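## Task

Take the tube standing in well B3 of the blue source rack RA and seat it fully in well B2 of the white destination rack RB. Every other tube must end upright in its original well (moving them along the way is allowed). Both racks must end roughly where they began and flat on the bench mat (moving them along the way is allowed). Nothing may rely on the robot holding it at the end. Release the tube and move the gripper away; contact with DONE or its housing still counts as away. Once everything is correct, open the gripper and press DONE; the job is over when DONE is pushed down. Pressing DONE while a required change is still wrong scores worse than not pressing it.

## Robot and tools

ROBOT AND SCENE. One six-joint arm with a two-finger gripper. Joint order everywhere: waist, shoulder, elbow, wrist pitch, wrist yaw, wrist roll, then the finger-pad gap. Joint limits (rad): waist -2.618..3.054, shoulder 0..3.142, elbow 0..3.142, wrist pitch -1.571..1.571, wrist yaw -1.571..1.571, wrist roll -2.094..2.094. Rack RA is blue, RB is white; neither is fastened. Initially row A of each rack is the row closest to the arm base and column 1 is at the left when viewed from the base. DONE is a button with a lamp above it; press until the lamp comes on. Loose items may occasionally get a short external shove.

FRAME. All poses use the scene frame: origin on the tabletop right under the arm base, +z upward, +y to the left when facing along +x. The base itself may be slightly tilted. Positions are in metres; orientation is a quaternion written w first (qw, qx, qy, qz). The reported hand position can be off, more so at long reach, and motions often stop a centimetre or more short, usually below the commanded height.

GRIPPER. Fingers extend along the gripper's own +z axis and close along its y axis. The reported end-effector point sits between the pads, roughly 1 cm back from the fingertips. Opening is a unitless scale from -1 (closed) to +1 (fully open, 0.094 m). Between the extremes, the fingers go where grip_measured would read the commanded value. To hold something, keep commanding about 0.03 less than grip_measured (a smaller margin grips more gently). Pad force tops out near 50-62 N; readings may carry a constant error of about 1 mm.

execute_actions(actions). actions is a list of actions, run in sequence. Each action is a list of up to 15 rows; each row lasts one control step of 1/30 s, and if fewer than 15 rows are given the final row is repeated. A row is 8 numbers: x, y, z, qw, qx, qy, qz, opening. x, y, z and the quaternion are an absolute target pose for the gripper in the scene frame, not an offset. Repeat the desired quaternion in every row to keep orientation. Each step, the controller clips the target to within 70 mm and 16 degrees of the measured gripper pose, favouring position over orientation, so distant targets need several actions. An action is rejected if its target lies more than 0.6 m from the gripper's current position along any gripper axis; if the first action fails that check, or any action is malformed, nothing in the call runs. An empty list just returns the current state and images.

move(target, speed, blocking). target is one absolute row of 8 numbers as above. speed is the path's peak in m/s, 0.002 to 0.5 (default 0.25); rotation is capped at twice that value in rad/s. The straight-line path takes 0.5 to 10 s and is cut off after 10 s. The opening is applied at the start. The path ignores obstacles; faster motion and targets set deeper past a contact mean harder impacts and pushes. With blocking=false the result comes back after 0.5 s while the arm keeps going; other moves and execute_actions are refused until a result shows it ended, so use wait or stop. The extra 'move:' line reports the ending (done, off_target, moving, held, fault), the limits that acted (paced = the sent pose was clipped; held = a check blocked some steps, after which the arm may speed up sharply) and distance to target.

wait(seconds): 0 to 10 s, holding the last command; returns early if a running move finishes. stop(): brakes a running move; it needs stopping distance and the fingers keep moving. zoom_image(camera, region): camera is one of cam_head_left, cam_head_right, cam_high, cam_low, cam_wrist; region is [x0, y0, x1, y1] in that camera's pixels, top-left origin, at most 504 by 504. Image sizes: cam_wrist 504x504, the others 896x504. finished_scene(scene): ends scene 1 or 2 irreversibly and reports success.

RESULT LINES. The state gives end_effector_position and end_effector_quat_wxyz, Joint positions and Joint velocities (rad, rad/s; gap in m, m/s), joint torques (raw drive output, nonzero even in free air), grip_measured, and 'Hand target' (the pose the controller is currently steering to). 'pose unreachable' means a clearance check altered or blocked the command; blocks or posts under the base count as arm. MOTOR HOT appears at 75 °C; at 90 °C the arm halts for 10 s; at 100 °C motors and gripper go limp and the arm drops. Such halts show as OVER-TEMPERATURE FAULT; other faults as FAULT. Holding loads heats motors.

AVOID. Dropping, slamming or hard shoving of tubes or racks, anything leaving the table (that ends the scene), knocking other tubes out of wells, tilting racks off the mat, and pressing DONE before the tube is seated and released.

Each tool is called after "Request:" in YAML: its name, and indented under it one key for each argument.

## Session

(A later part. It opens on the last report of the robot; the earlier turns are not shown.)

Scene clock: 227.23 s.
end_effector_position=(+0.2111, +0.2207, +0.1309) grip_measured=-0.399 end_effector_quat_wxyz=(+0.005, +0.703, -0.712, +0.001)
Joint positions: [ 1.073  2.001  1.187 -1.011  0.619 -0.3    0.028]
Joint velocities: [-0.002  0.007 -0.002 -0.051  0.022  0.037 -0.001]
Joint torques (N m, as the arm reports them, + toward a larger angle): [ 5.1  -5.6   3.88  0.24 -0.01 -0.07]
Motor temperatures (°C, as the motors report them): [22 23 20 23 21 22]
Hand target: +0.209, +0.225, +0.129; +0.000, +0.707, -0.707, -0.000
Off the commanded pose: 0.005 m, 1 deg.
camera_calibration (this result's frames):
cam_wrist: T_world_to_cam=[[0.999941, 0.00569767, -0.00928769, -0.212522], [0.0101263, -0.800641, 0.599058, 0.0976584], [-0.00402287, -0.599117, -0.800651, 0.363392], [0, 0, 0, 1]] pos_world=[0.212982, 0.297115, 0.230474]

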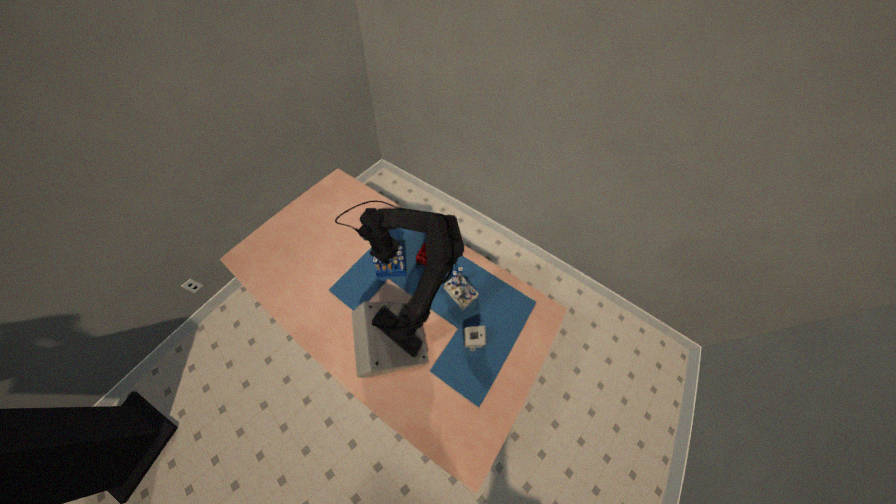

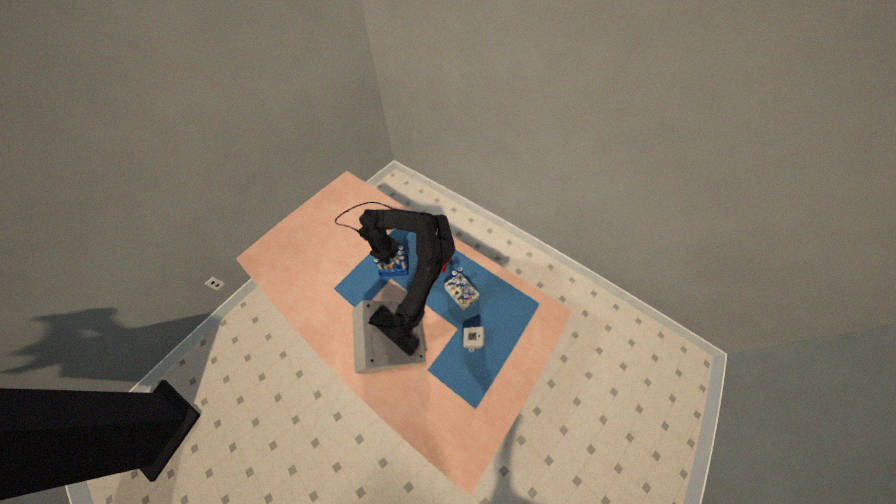

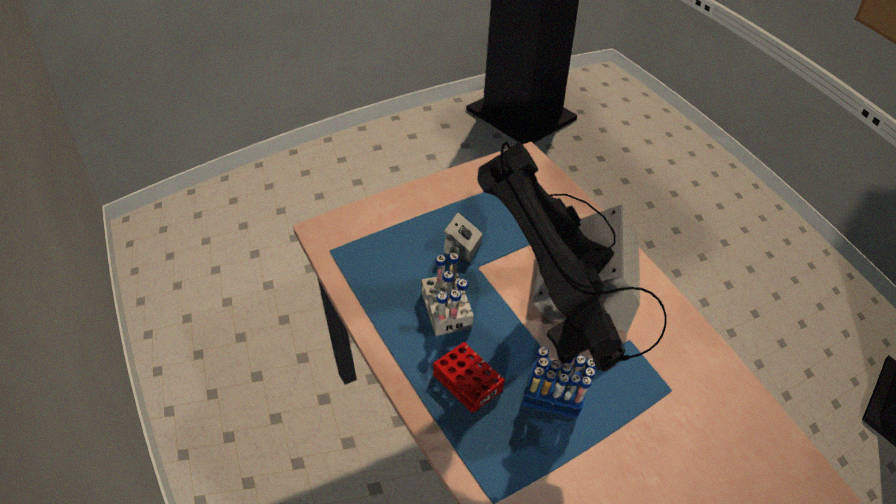

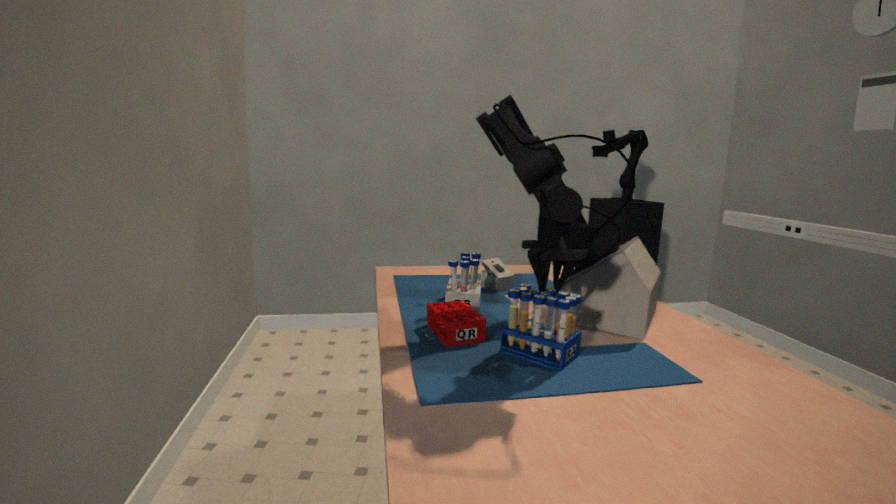

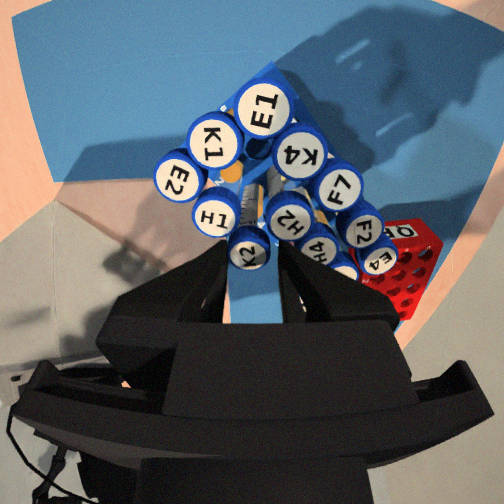

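Request:
execute_actions:
  actions:
    - [[0.209,0.225,0.122,0,0.707,-0.707,0,-0.4]]
    - [[0.209,0.226,0.120,0,0.707,-0.707,0,-0.45]]
    - [[0.209,0.226,0.120,0,0.707,-0.707,0,-0.6]]
    - [[0.209,0.226,0.120,0,0.707,-0.707,0,-0.6]]

Request:
move:
  target: [0.209,0.226,0.21,0,0.707,-0.707,0,-0.6]
  speed: 0.08

Request:
move:
  target: [0.229,0.207,0.205,0,0,-1,0,-0.6]
  speed: 0.3

Request:
move:
  target: [0.229,0.207,0.178,0,0,-1,0,-0.6]
  speed: 0.03

Scene clock: 240.13 s.
end_effector_position=(+0.2108, +0.2199, +0.1232) grip_measured=-0.557 end_effector_quat_wxyz=(+0.006, +0.705, -0.709, +0.004)
Joint positions: [ 1.061  2.01   1.17  -0.984  0.627 -0.318  0.021]
Joint velocities: [-0.022  0.002 -0.017 -0.022 -0.051  0.037  0.   ]
Joint torques (N m, as the arm reports them, + toward a larger angle): [ 4.68 -5.52  3.71  0.33 -0.05 -0.11]
Motor temperatures (°C, as the motors report them): [22 23 20 23 21 22]
Hand target: +0.209, +0.226, +0.120; +0.000, +0.707, -0.707, +0.000
Off the commanded pose: 0.007 m, 1 deg.
camera_calibration (this result's frames):
cam_wrist: T_world_to_cam=[[0.999887, 0.0135101, -0.00655049, -0.214371], [0.0147203, -0.796151, 0.604919, 0.0989042], [0.00295735, -0.604948, -0.79626, 0.355927], [0, 0, 0, 1]] pos_world=[0.211838, 0.296956, 0.222177]

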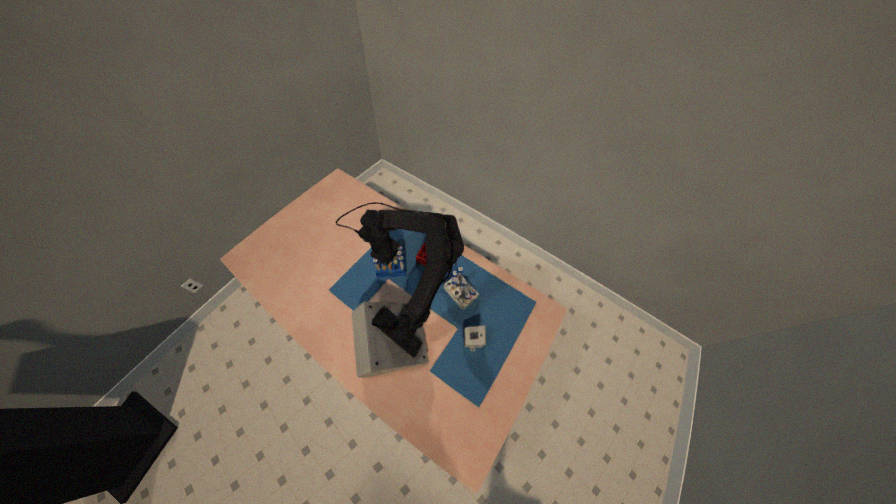

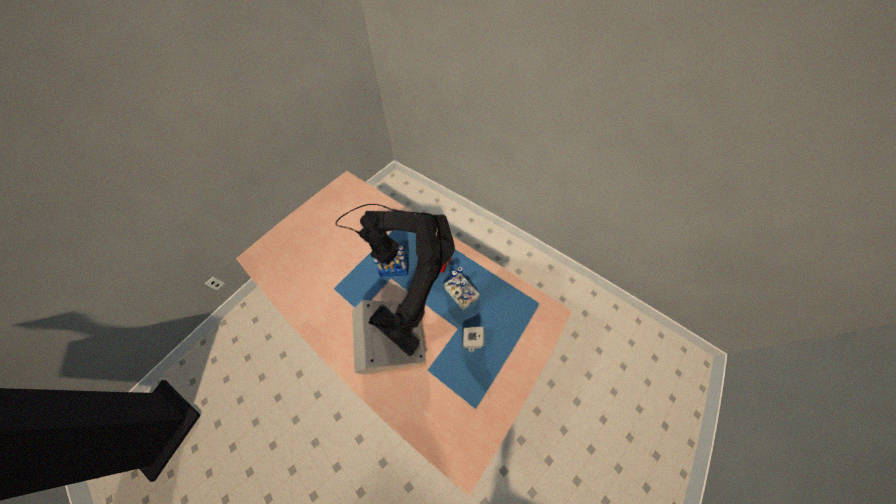

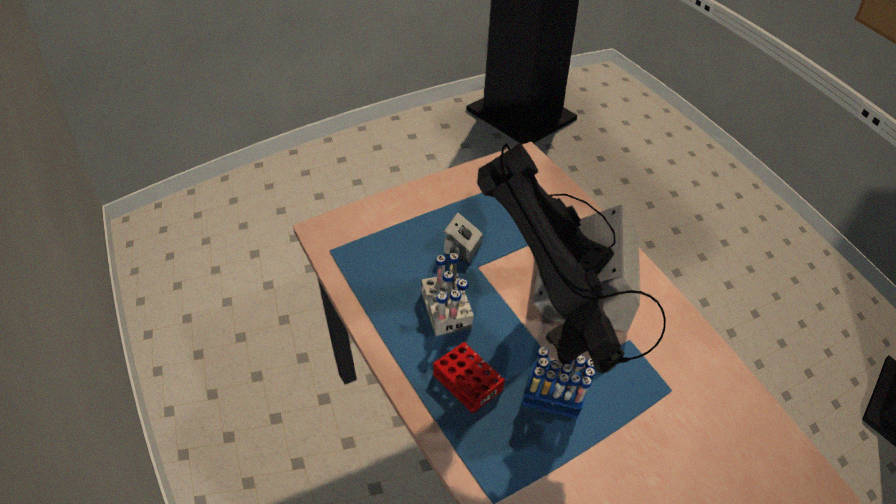

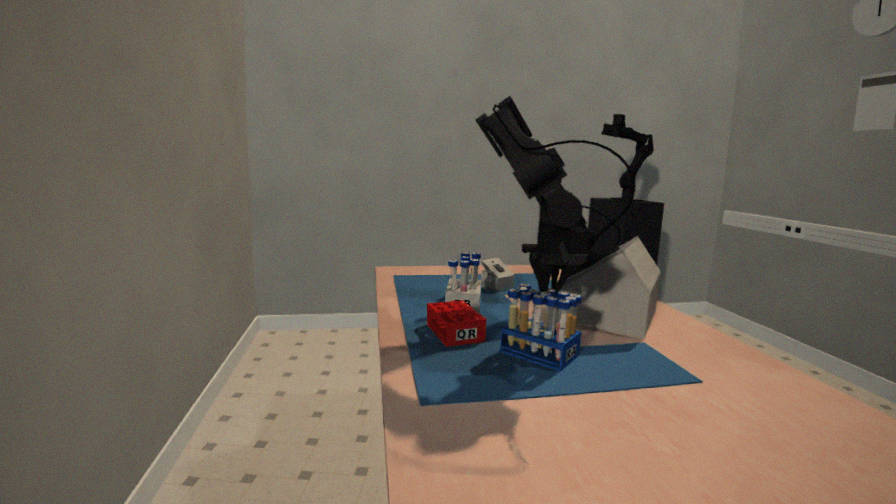

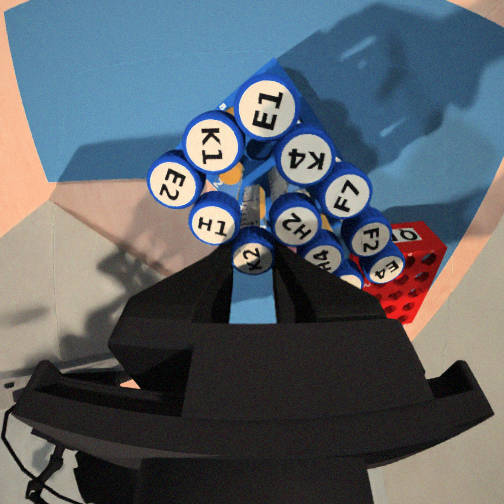

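Scene clock: 241.77 s.
end_effector_position=(+0.2083, +0.2197, +0.1954) grip_measured=-0.557 end_effector_quat_wxyz=(+0.018, +0.711, -0.703, +0.009)
Joint positions: [ 1.19   2.01   1.404 -1.334  0.584 -0.168  0.021]
Joint velocities: [ 0.007  0.012 -0.027 -0.007 -0.037 -0.022 -0.001]
Joint torques (N m, as the arm reports them, + toward a larger angle): [ 6.56 -7.64  6.2  -0.06 -0.11  0.05]
Motor temperatures (°C, as the motors report them): [22 23 20 23 21 22]
Hand target: +0.208, +0.226, +0.210; +0.000, +0.707, -0.707, -0.003
Off the commanded pose: 0.016 m, 2 deg.
move: off_target
camera_calibration (this result's frames):
cam_wrist: T_world_to_cam=[[0.999414, 0.0297816, -0.0169024, -0.212835], [0.0338244, -0.781527, 0.622953, 0.0444717], [0.00534283, -0.62316, -0.782076, 0.414062], [0, 0, 0, 1]] pos_world=[0.208994, 0.299121, 0.292527]

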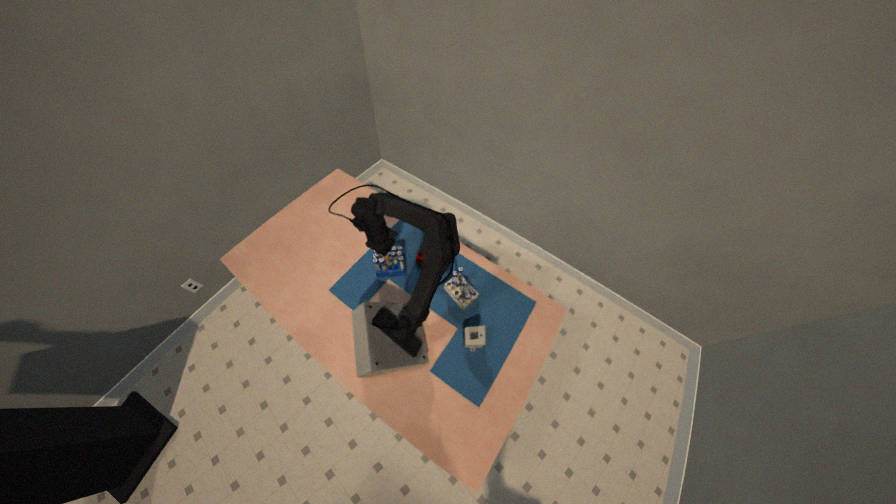

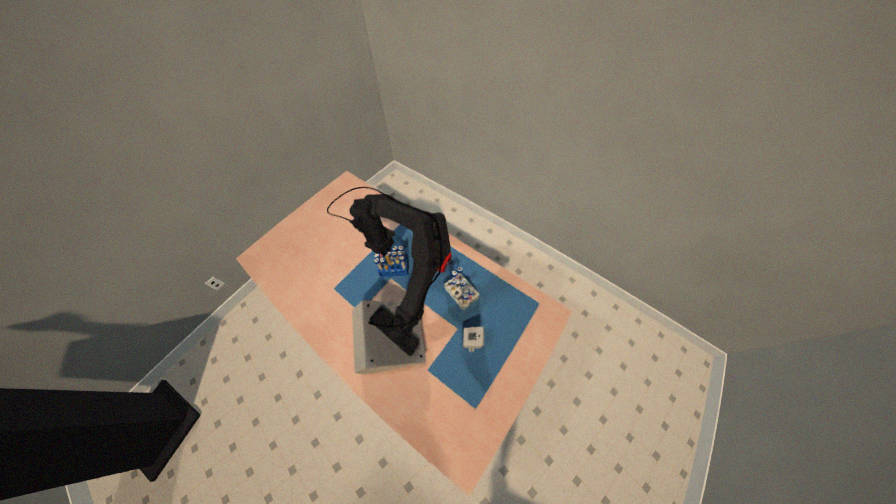

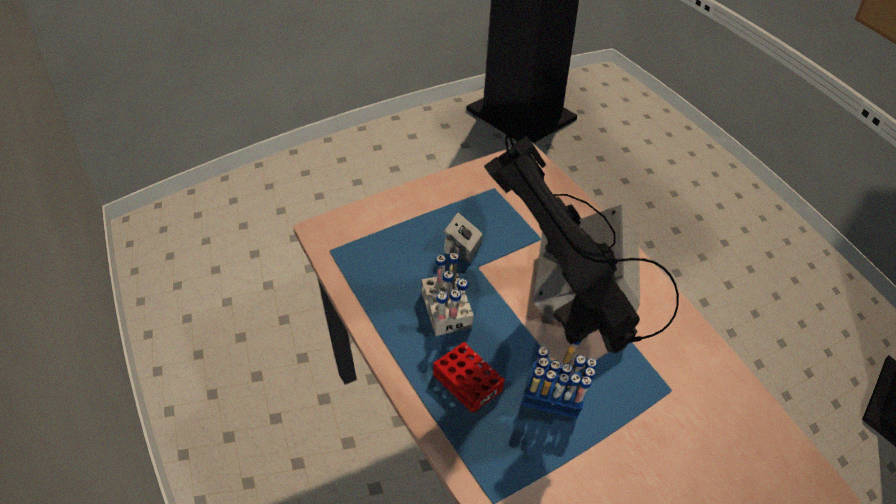

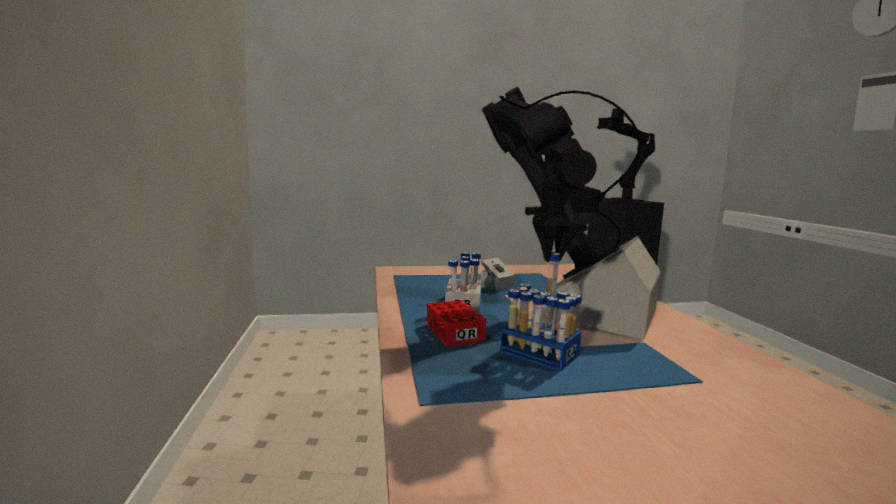

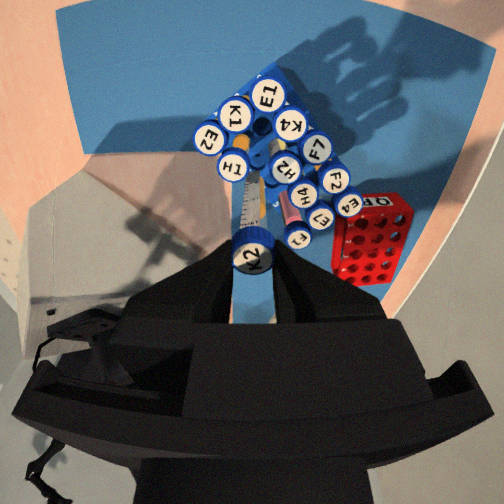

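Scene clock: 245.00 s.
end_effector_position=(+0.2242, +0.2105, +0.1975) grip_measured=-0.557 end_effector_quat_wxyz=(-0.011, -0.011, +1.000, -0.010)
Joint positions: [ 1.145  1.964  1.404 -1.334  0.587  1.331  0.021]
Joint velocities: [ 0.017 -0.012 -0.007  0.007 -0.037  0.051 -0.   ]
Joint torques (N m, as the arm reports them, + toward a larger angle): [ 4.91 -9.22  3.77 -0.01  0.18  0.1 ]
Motor temperatures (°C, as the motors report them): [22 24 20 23 21 22]
Hand target: +0.229, +0.206, +0.205; +0.000, +0.000, +1.000, -0.001
Off the commanded pose: 0.010 m, 2 deg.
move: done
camera_calibration (this result's frames):
cam_wrist: T_world_to_cam=[[0.0415721, -0.999008, 0.0159315, 0.196461], [-0.791376, -0.0231898, 0.610889, 0.0631506], [-0.609914, -0.0380038, -0.791556, 0.426598], [0, 0, 0, 1]] pos_world=[0.301997, 0.213943, 0.295968]

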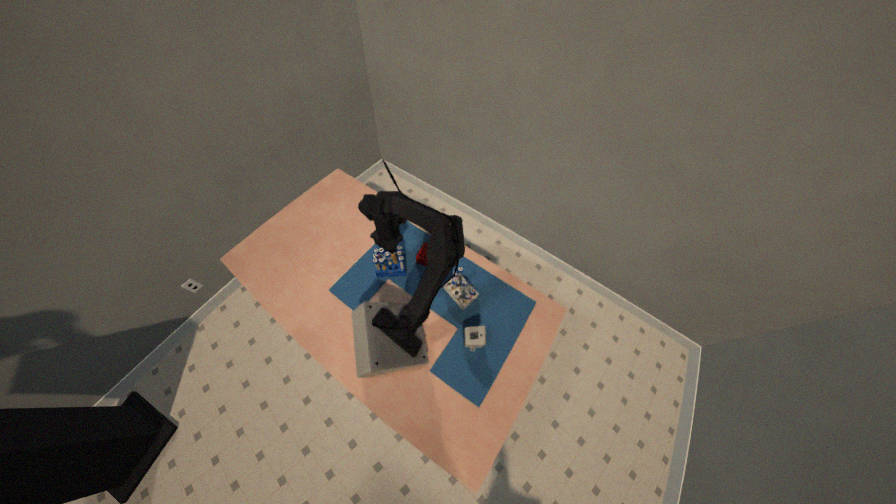

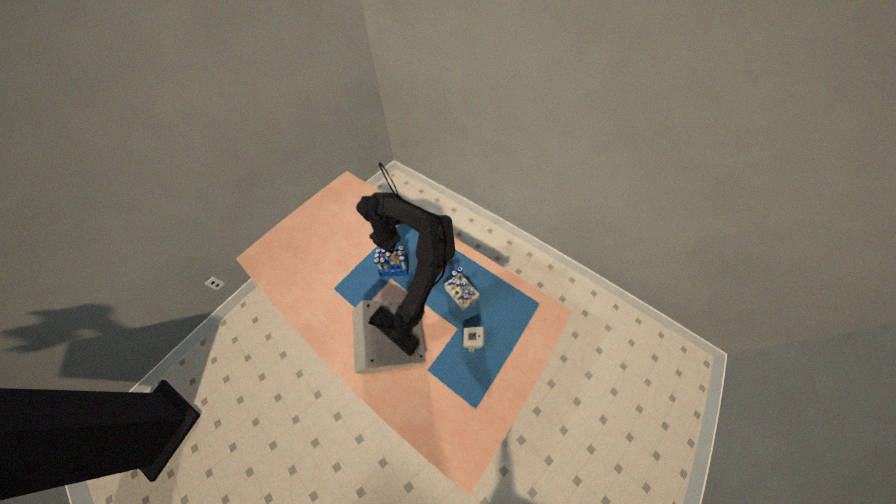

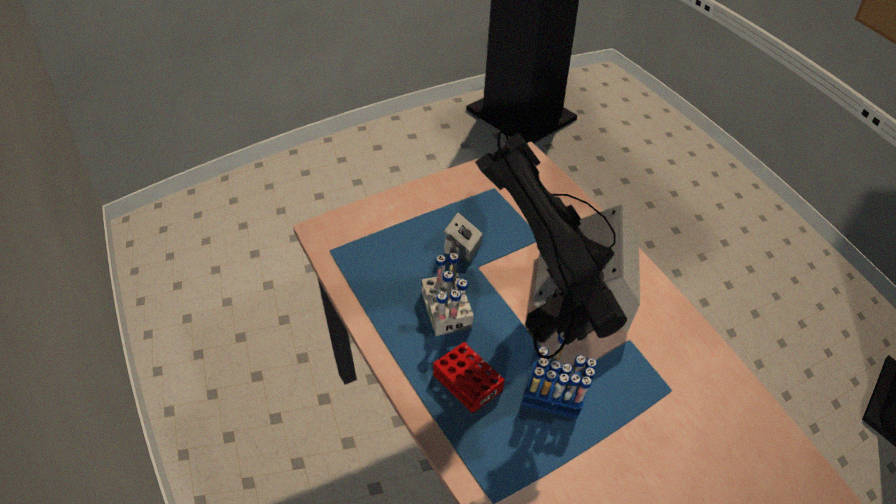

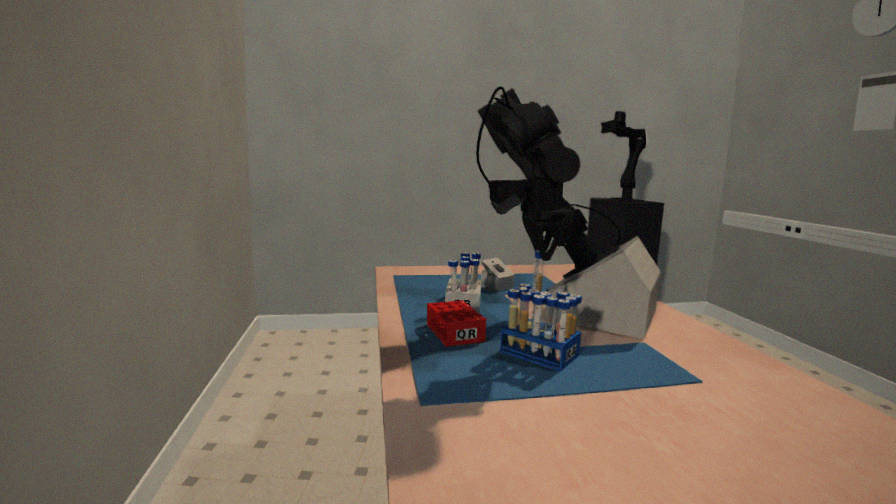

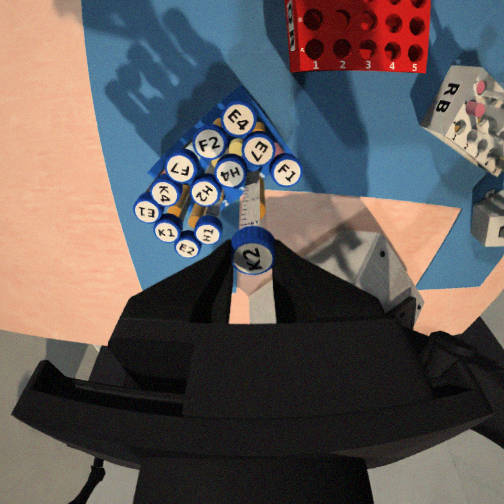

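Scene clock: 246.10 s.
end_effector_position=(+0.2221, +0.2065, +0.1699) grip_measured=-0.557 end_effector_quat_wxyz=(-0.013, -0.005, +1.000, -0.018)
Joint positions: [ 1.1    1.964  1.312 -1.233  0.6    1.304  0.021]
Joint velocities: [ 0.022 -0.007 -0.012 -0.007  0.007  0.007 -0.001]
Joint torques (N m, as the arm reports them, + toward a larger angle): [ 4.99 -9.66  3.95  0.07  0.14 -0.07]
Motor temperatures (°C, as the motors report them): [22 24 20 23 21 22]
Hand target: +0.229, +0.207, +0.178; +0.000, +0.000, +1.000, -0.001
Off the commanded pose: 0.011 m, 3 deg.
move: off_target
camera_calibration (this result's frames):
cam_wrist: T_world_to_cam=[[0.0285966, -0.999064, 0.0324401, 0.193022], [-0.788575, -0.00260459, 0.614933, 0.0726913], [-0.614273, -0.0431664, -0.787912, 0.404726], [0, 0, 0, 1]] pos_world=[0.300415, 0.210501, 0.267927]

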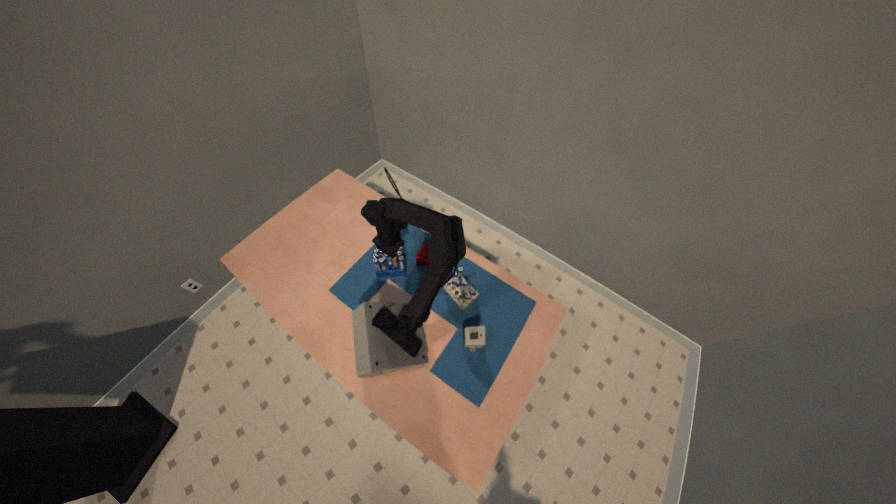

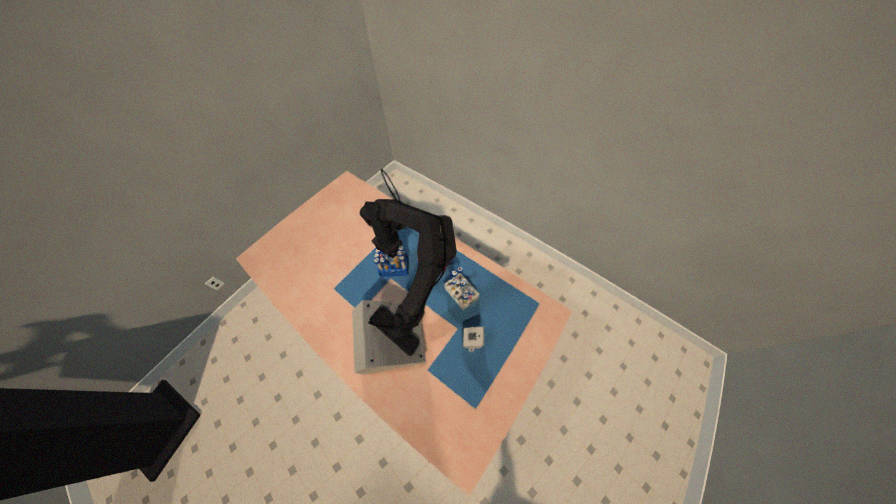

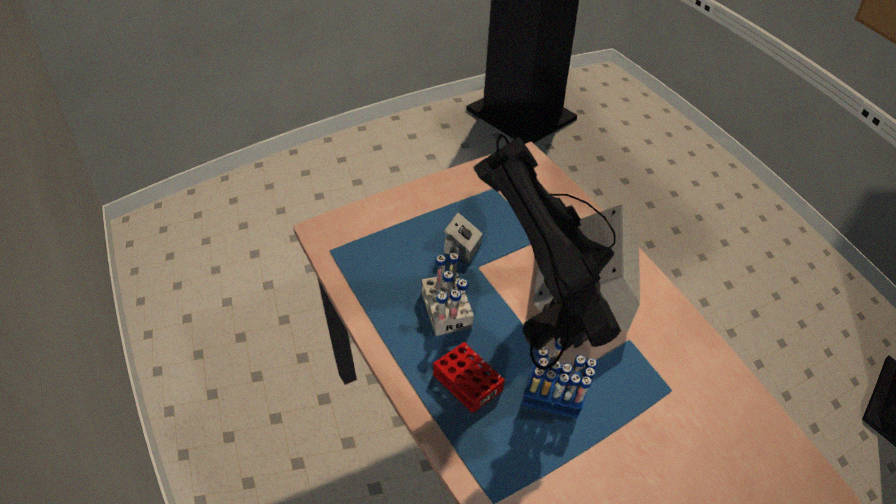

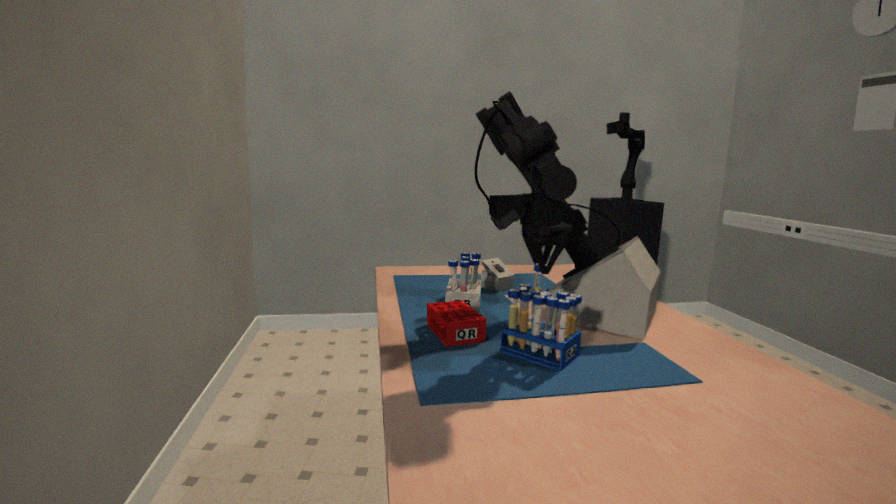

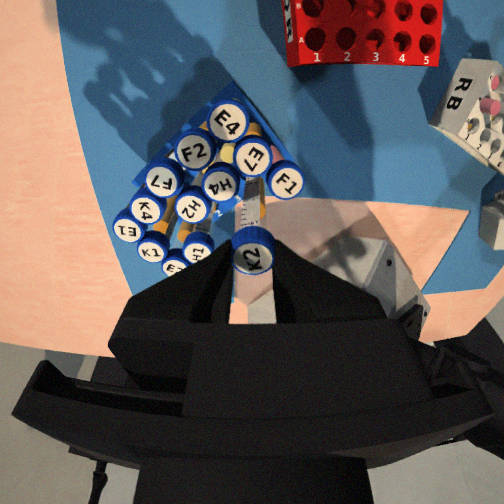

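Request:
move:
  target: [0.231,0.207,0.145,0,0,-1,0,-0.6]
  speed: 0.03

Scene clock: 267.63 s.
end_effector_position=(+0.2248, +0.2076, +0.1395) grip_measured=-0.557 end_effector_quat_wxyz=(-0.014, -0.000, +1.000, -0.010)
Joint positions: [ 1.037  1.964  1.22  -1.082  0.611  1.229  0.021]
Joint velocities: [-0.007 -0.002  0.002  0.007 -0.022 -0.081  0.   ]
Joint torques (N m, as the arm reports them, + toward a larger angle): [ 4.81 -8.88  3.41  0.07  0.24 -0.09]
Motor temperatures (°C, as the motors report them): [22 25 20 23 21 22]
Hand target: +0.231, +0.206, +0.145; +0.001, +0.000, +1.000, -0.001
Off the commanded pose: 0.008 m, 2 deg.
move: done
camera_calibration (this result's frames):
cam_wrist: T_world_to_cam=[[0.019072, -0.999684, 0.0163724, 0.199625], [-0.787706, -0.00493874, 0.616032, 0.0936585], [-0.615757, -0.0246456, -0.787551, 0.378831], [0, 0, 0, 1]] pos_world=[0.303236, 0.209361, 0.237384]

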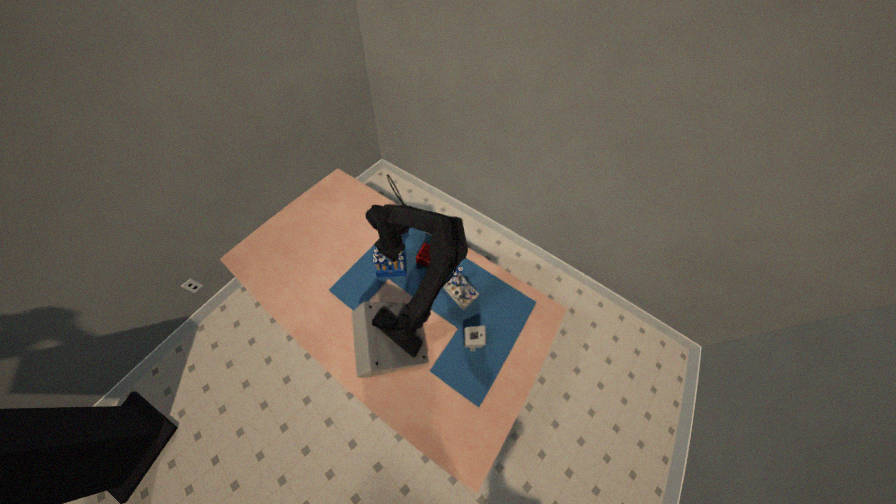

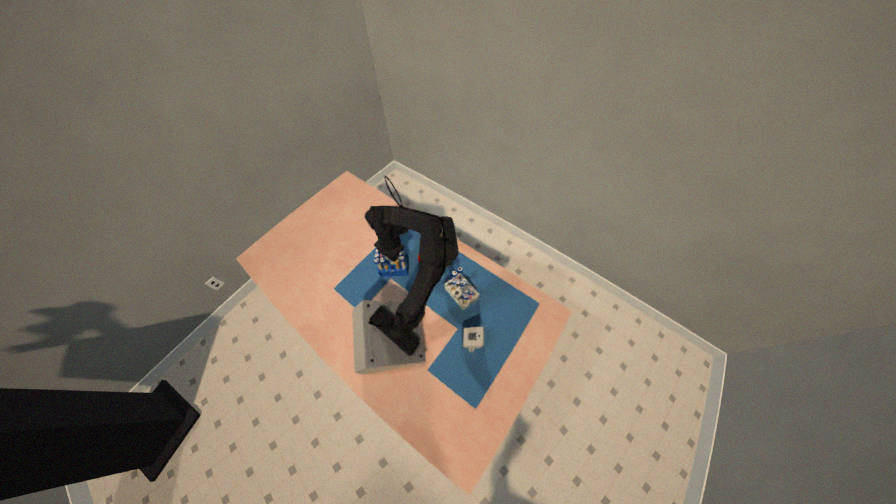

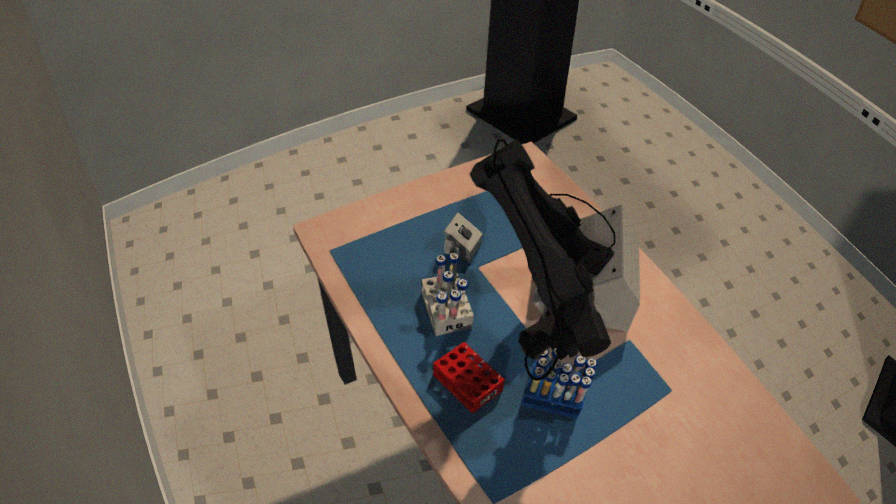

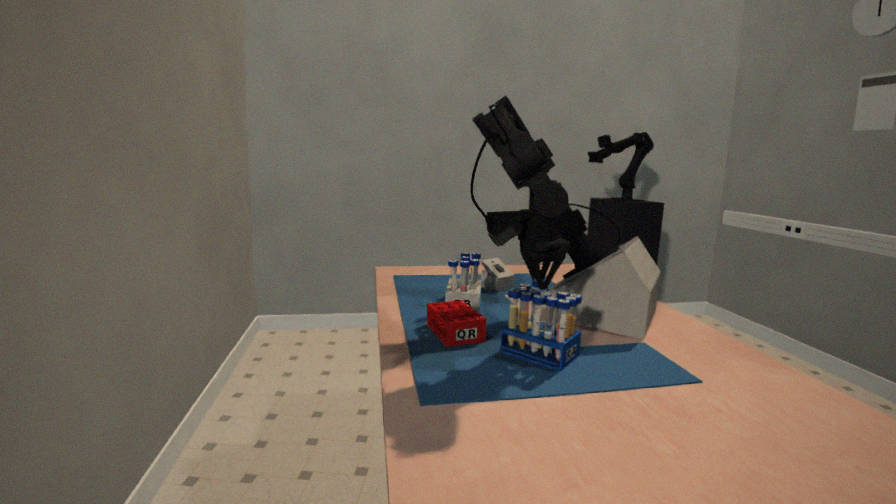

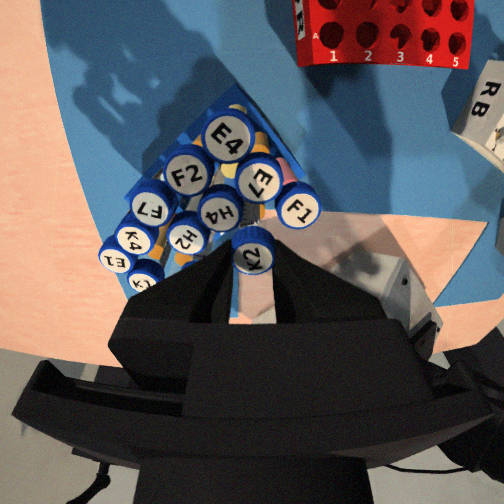

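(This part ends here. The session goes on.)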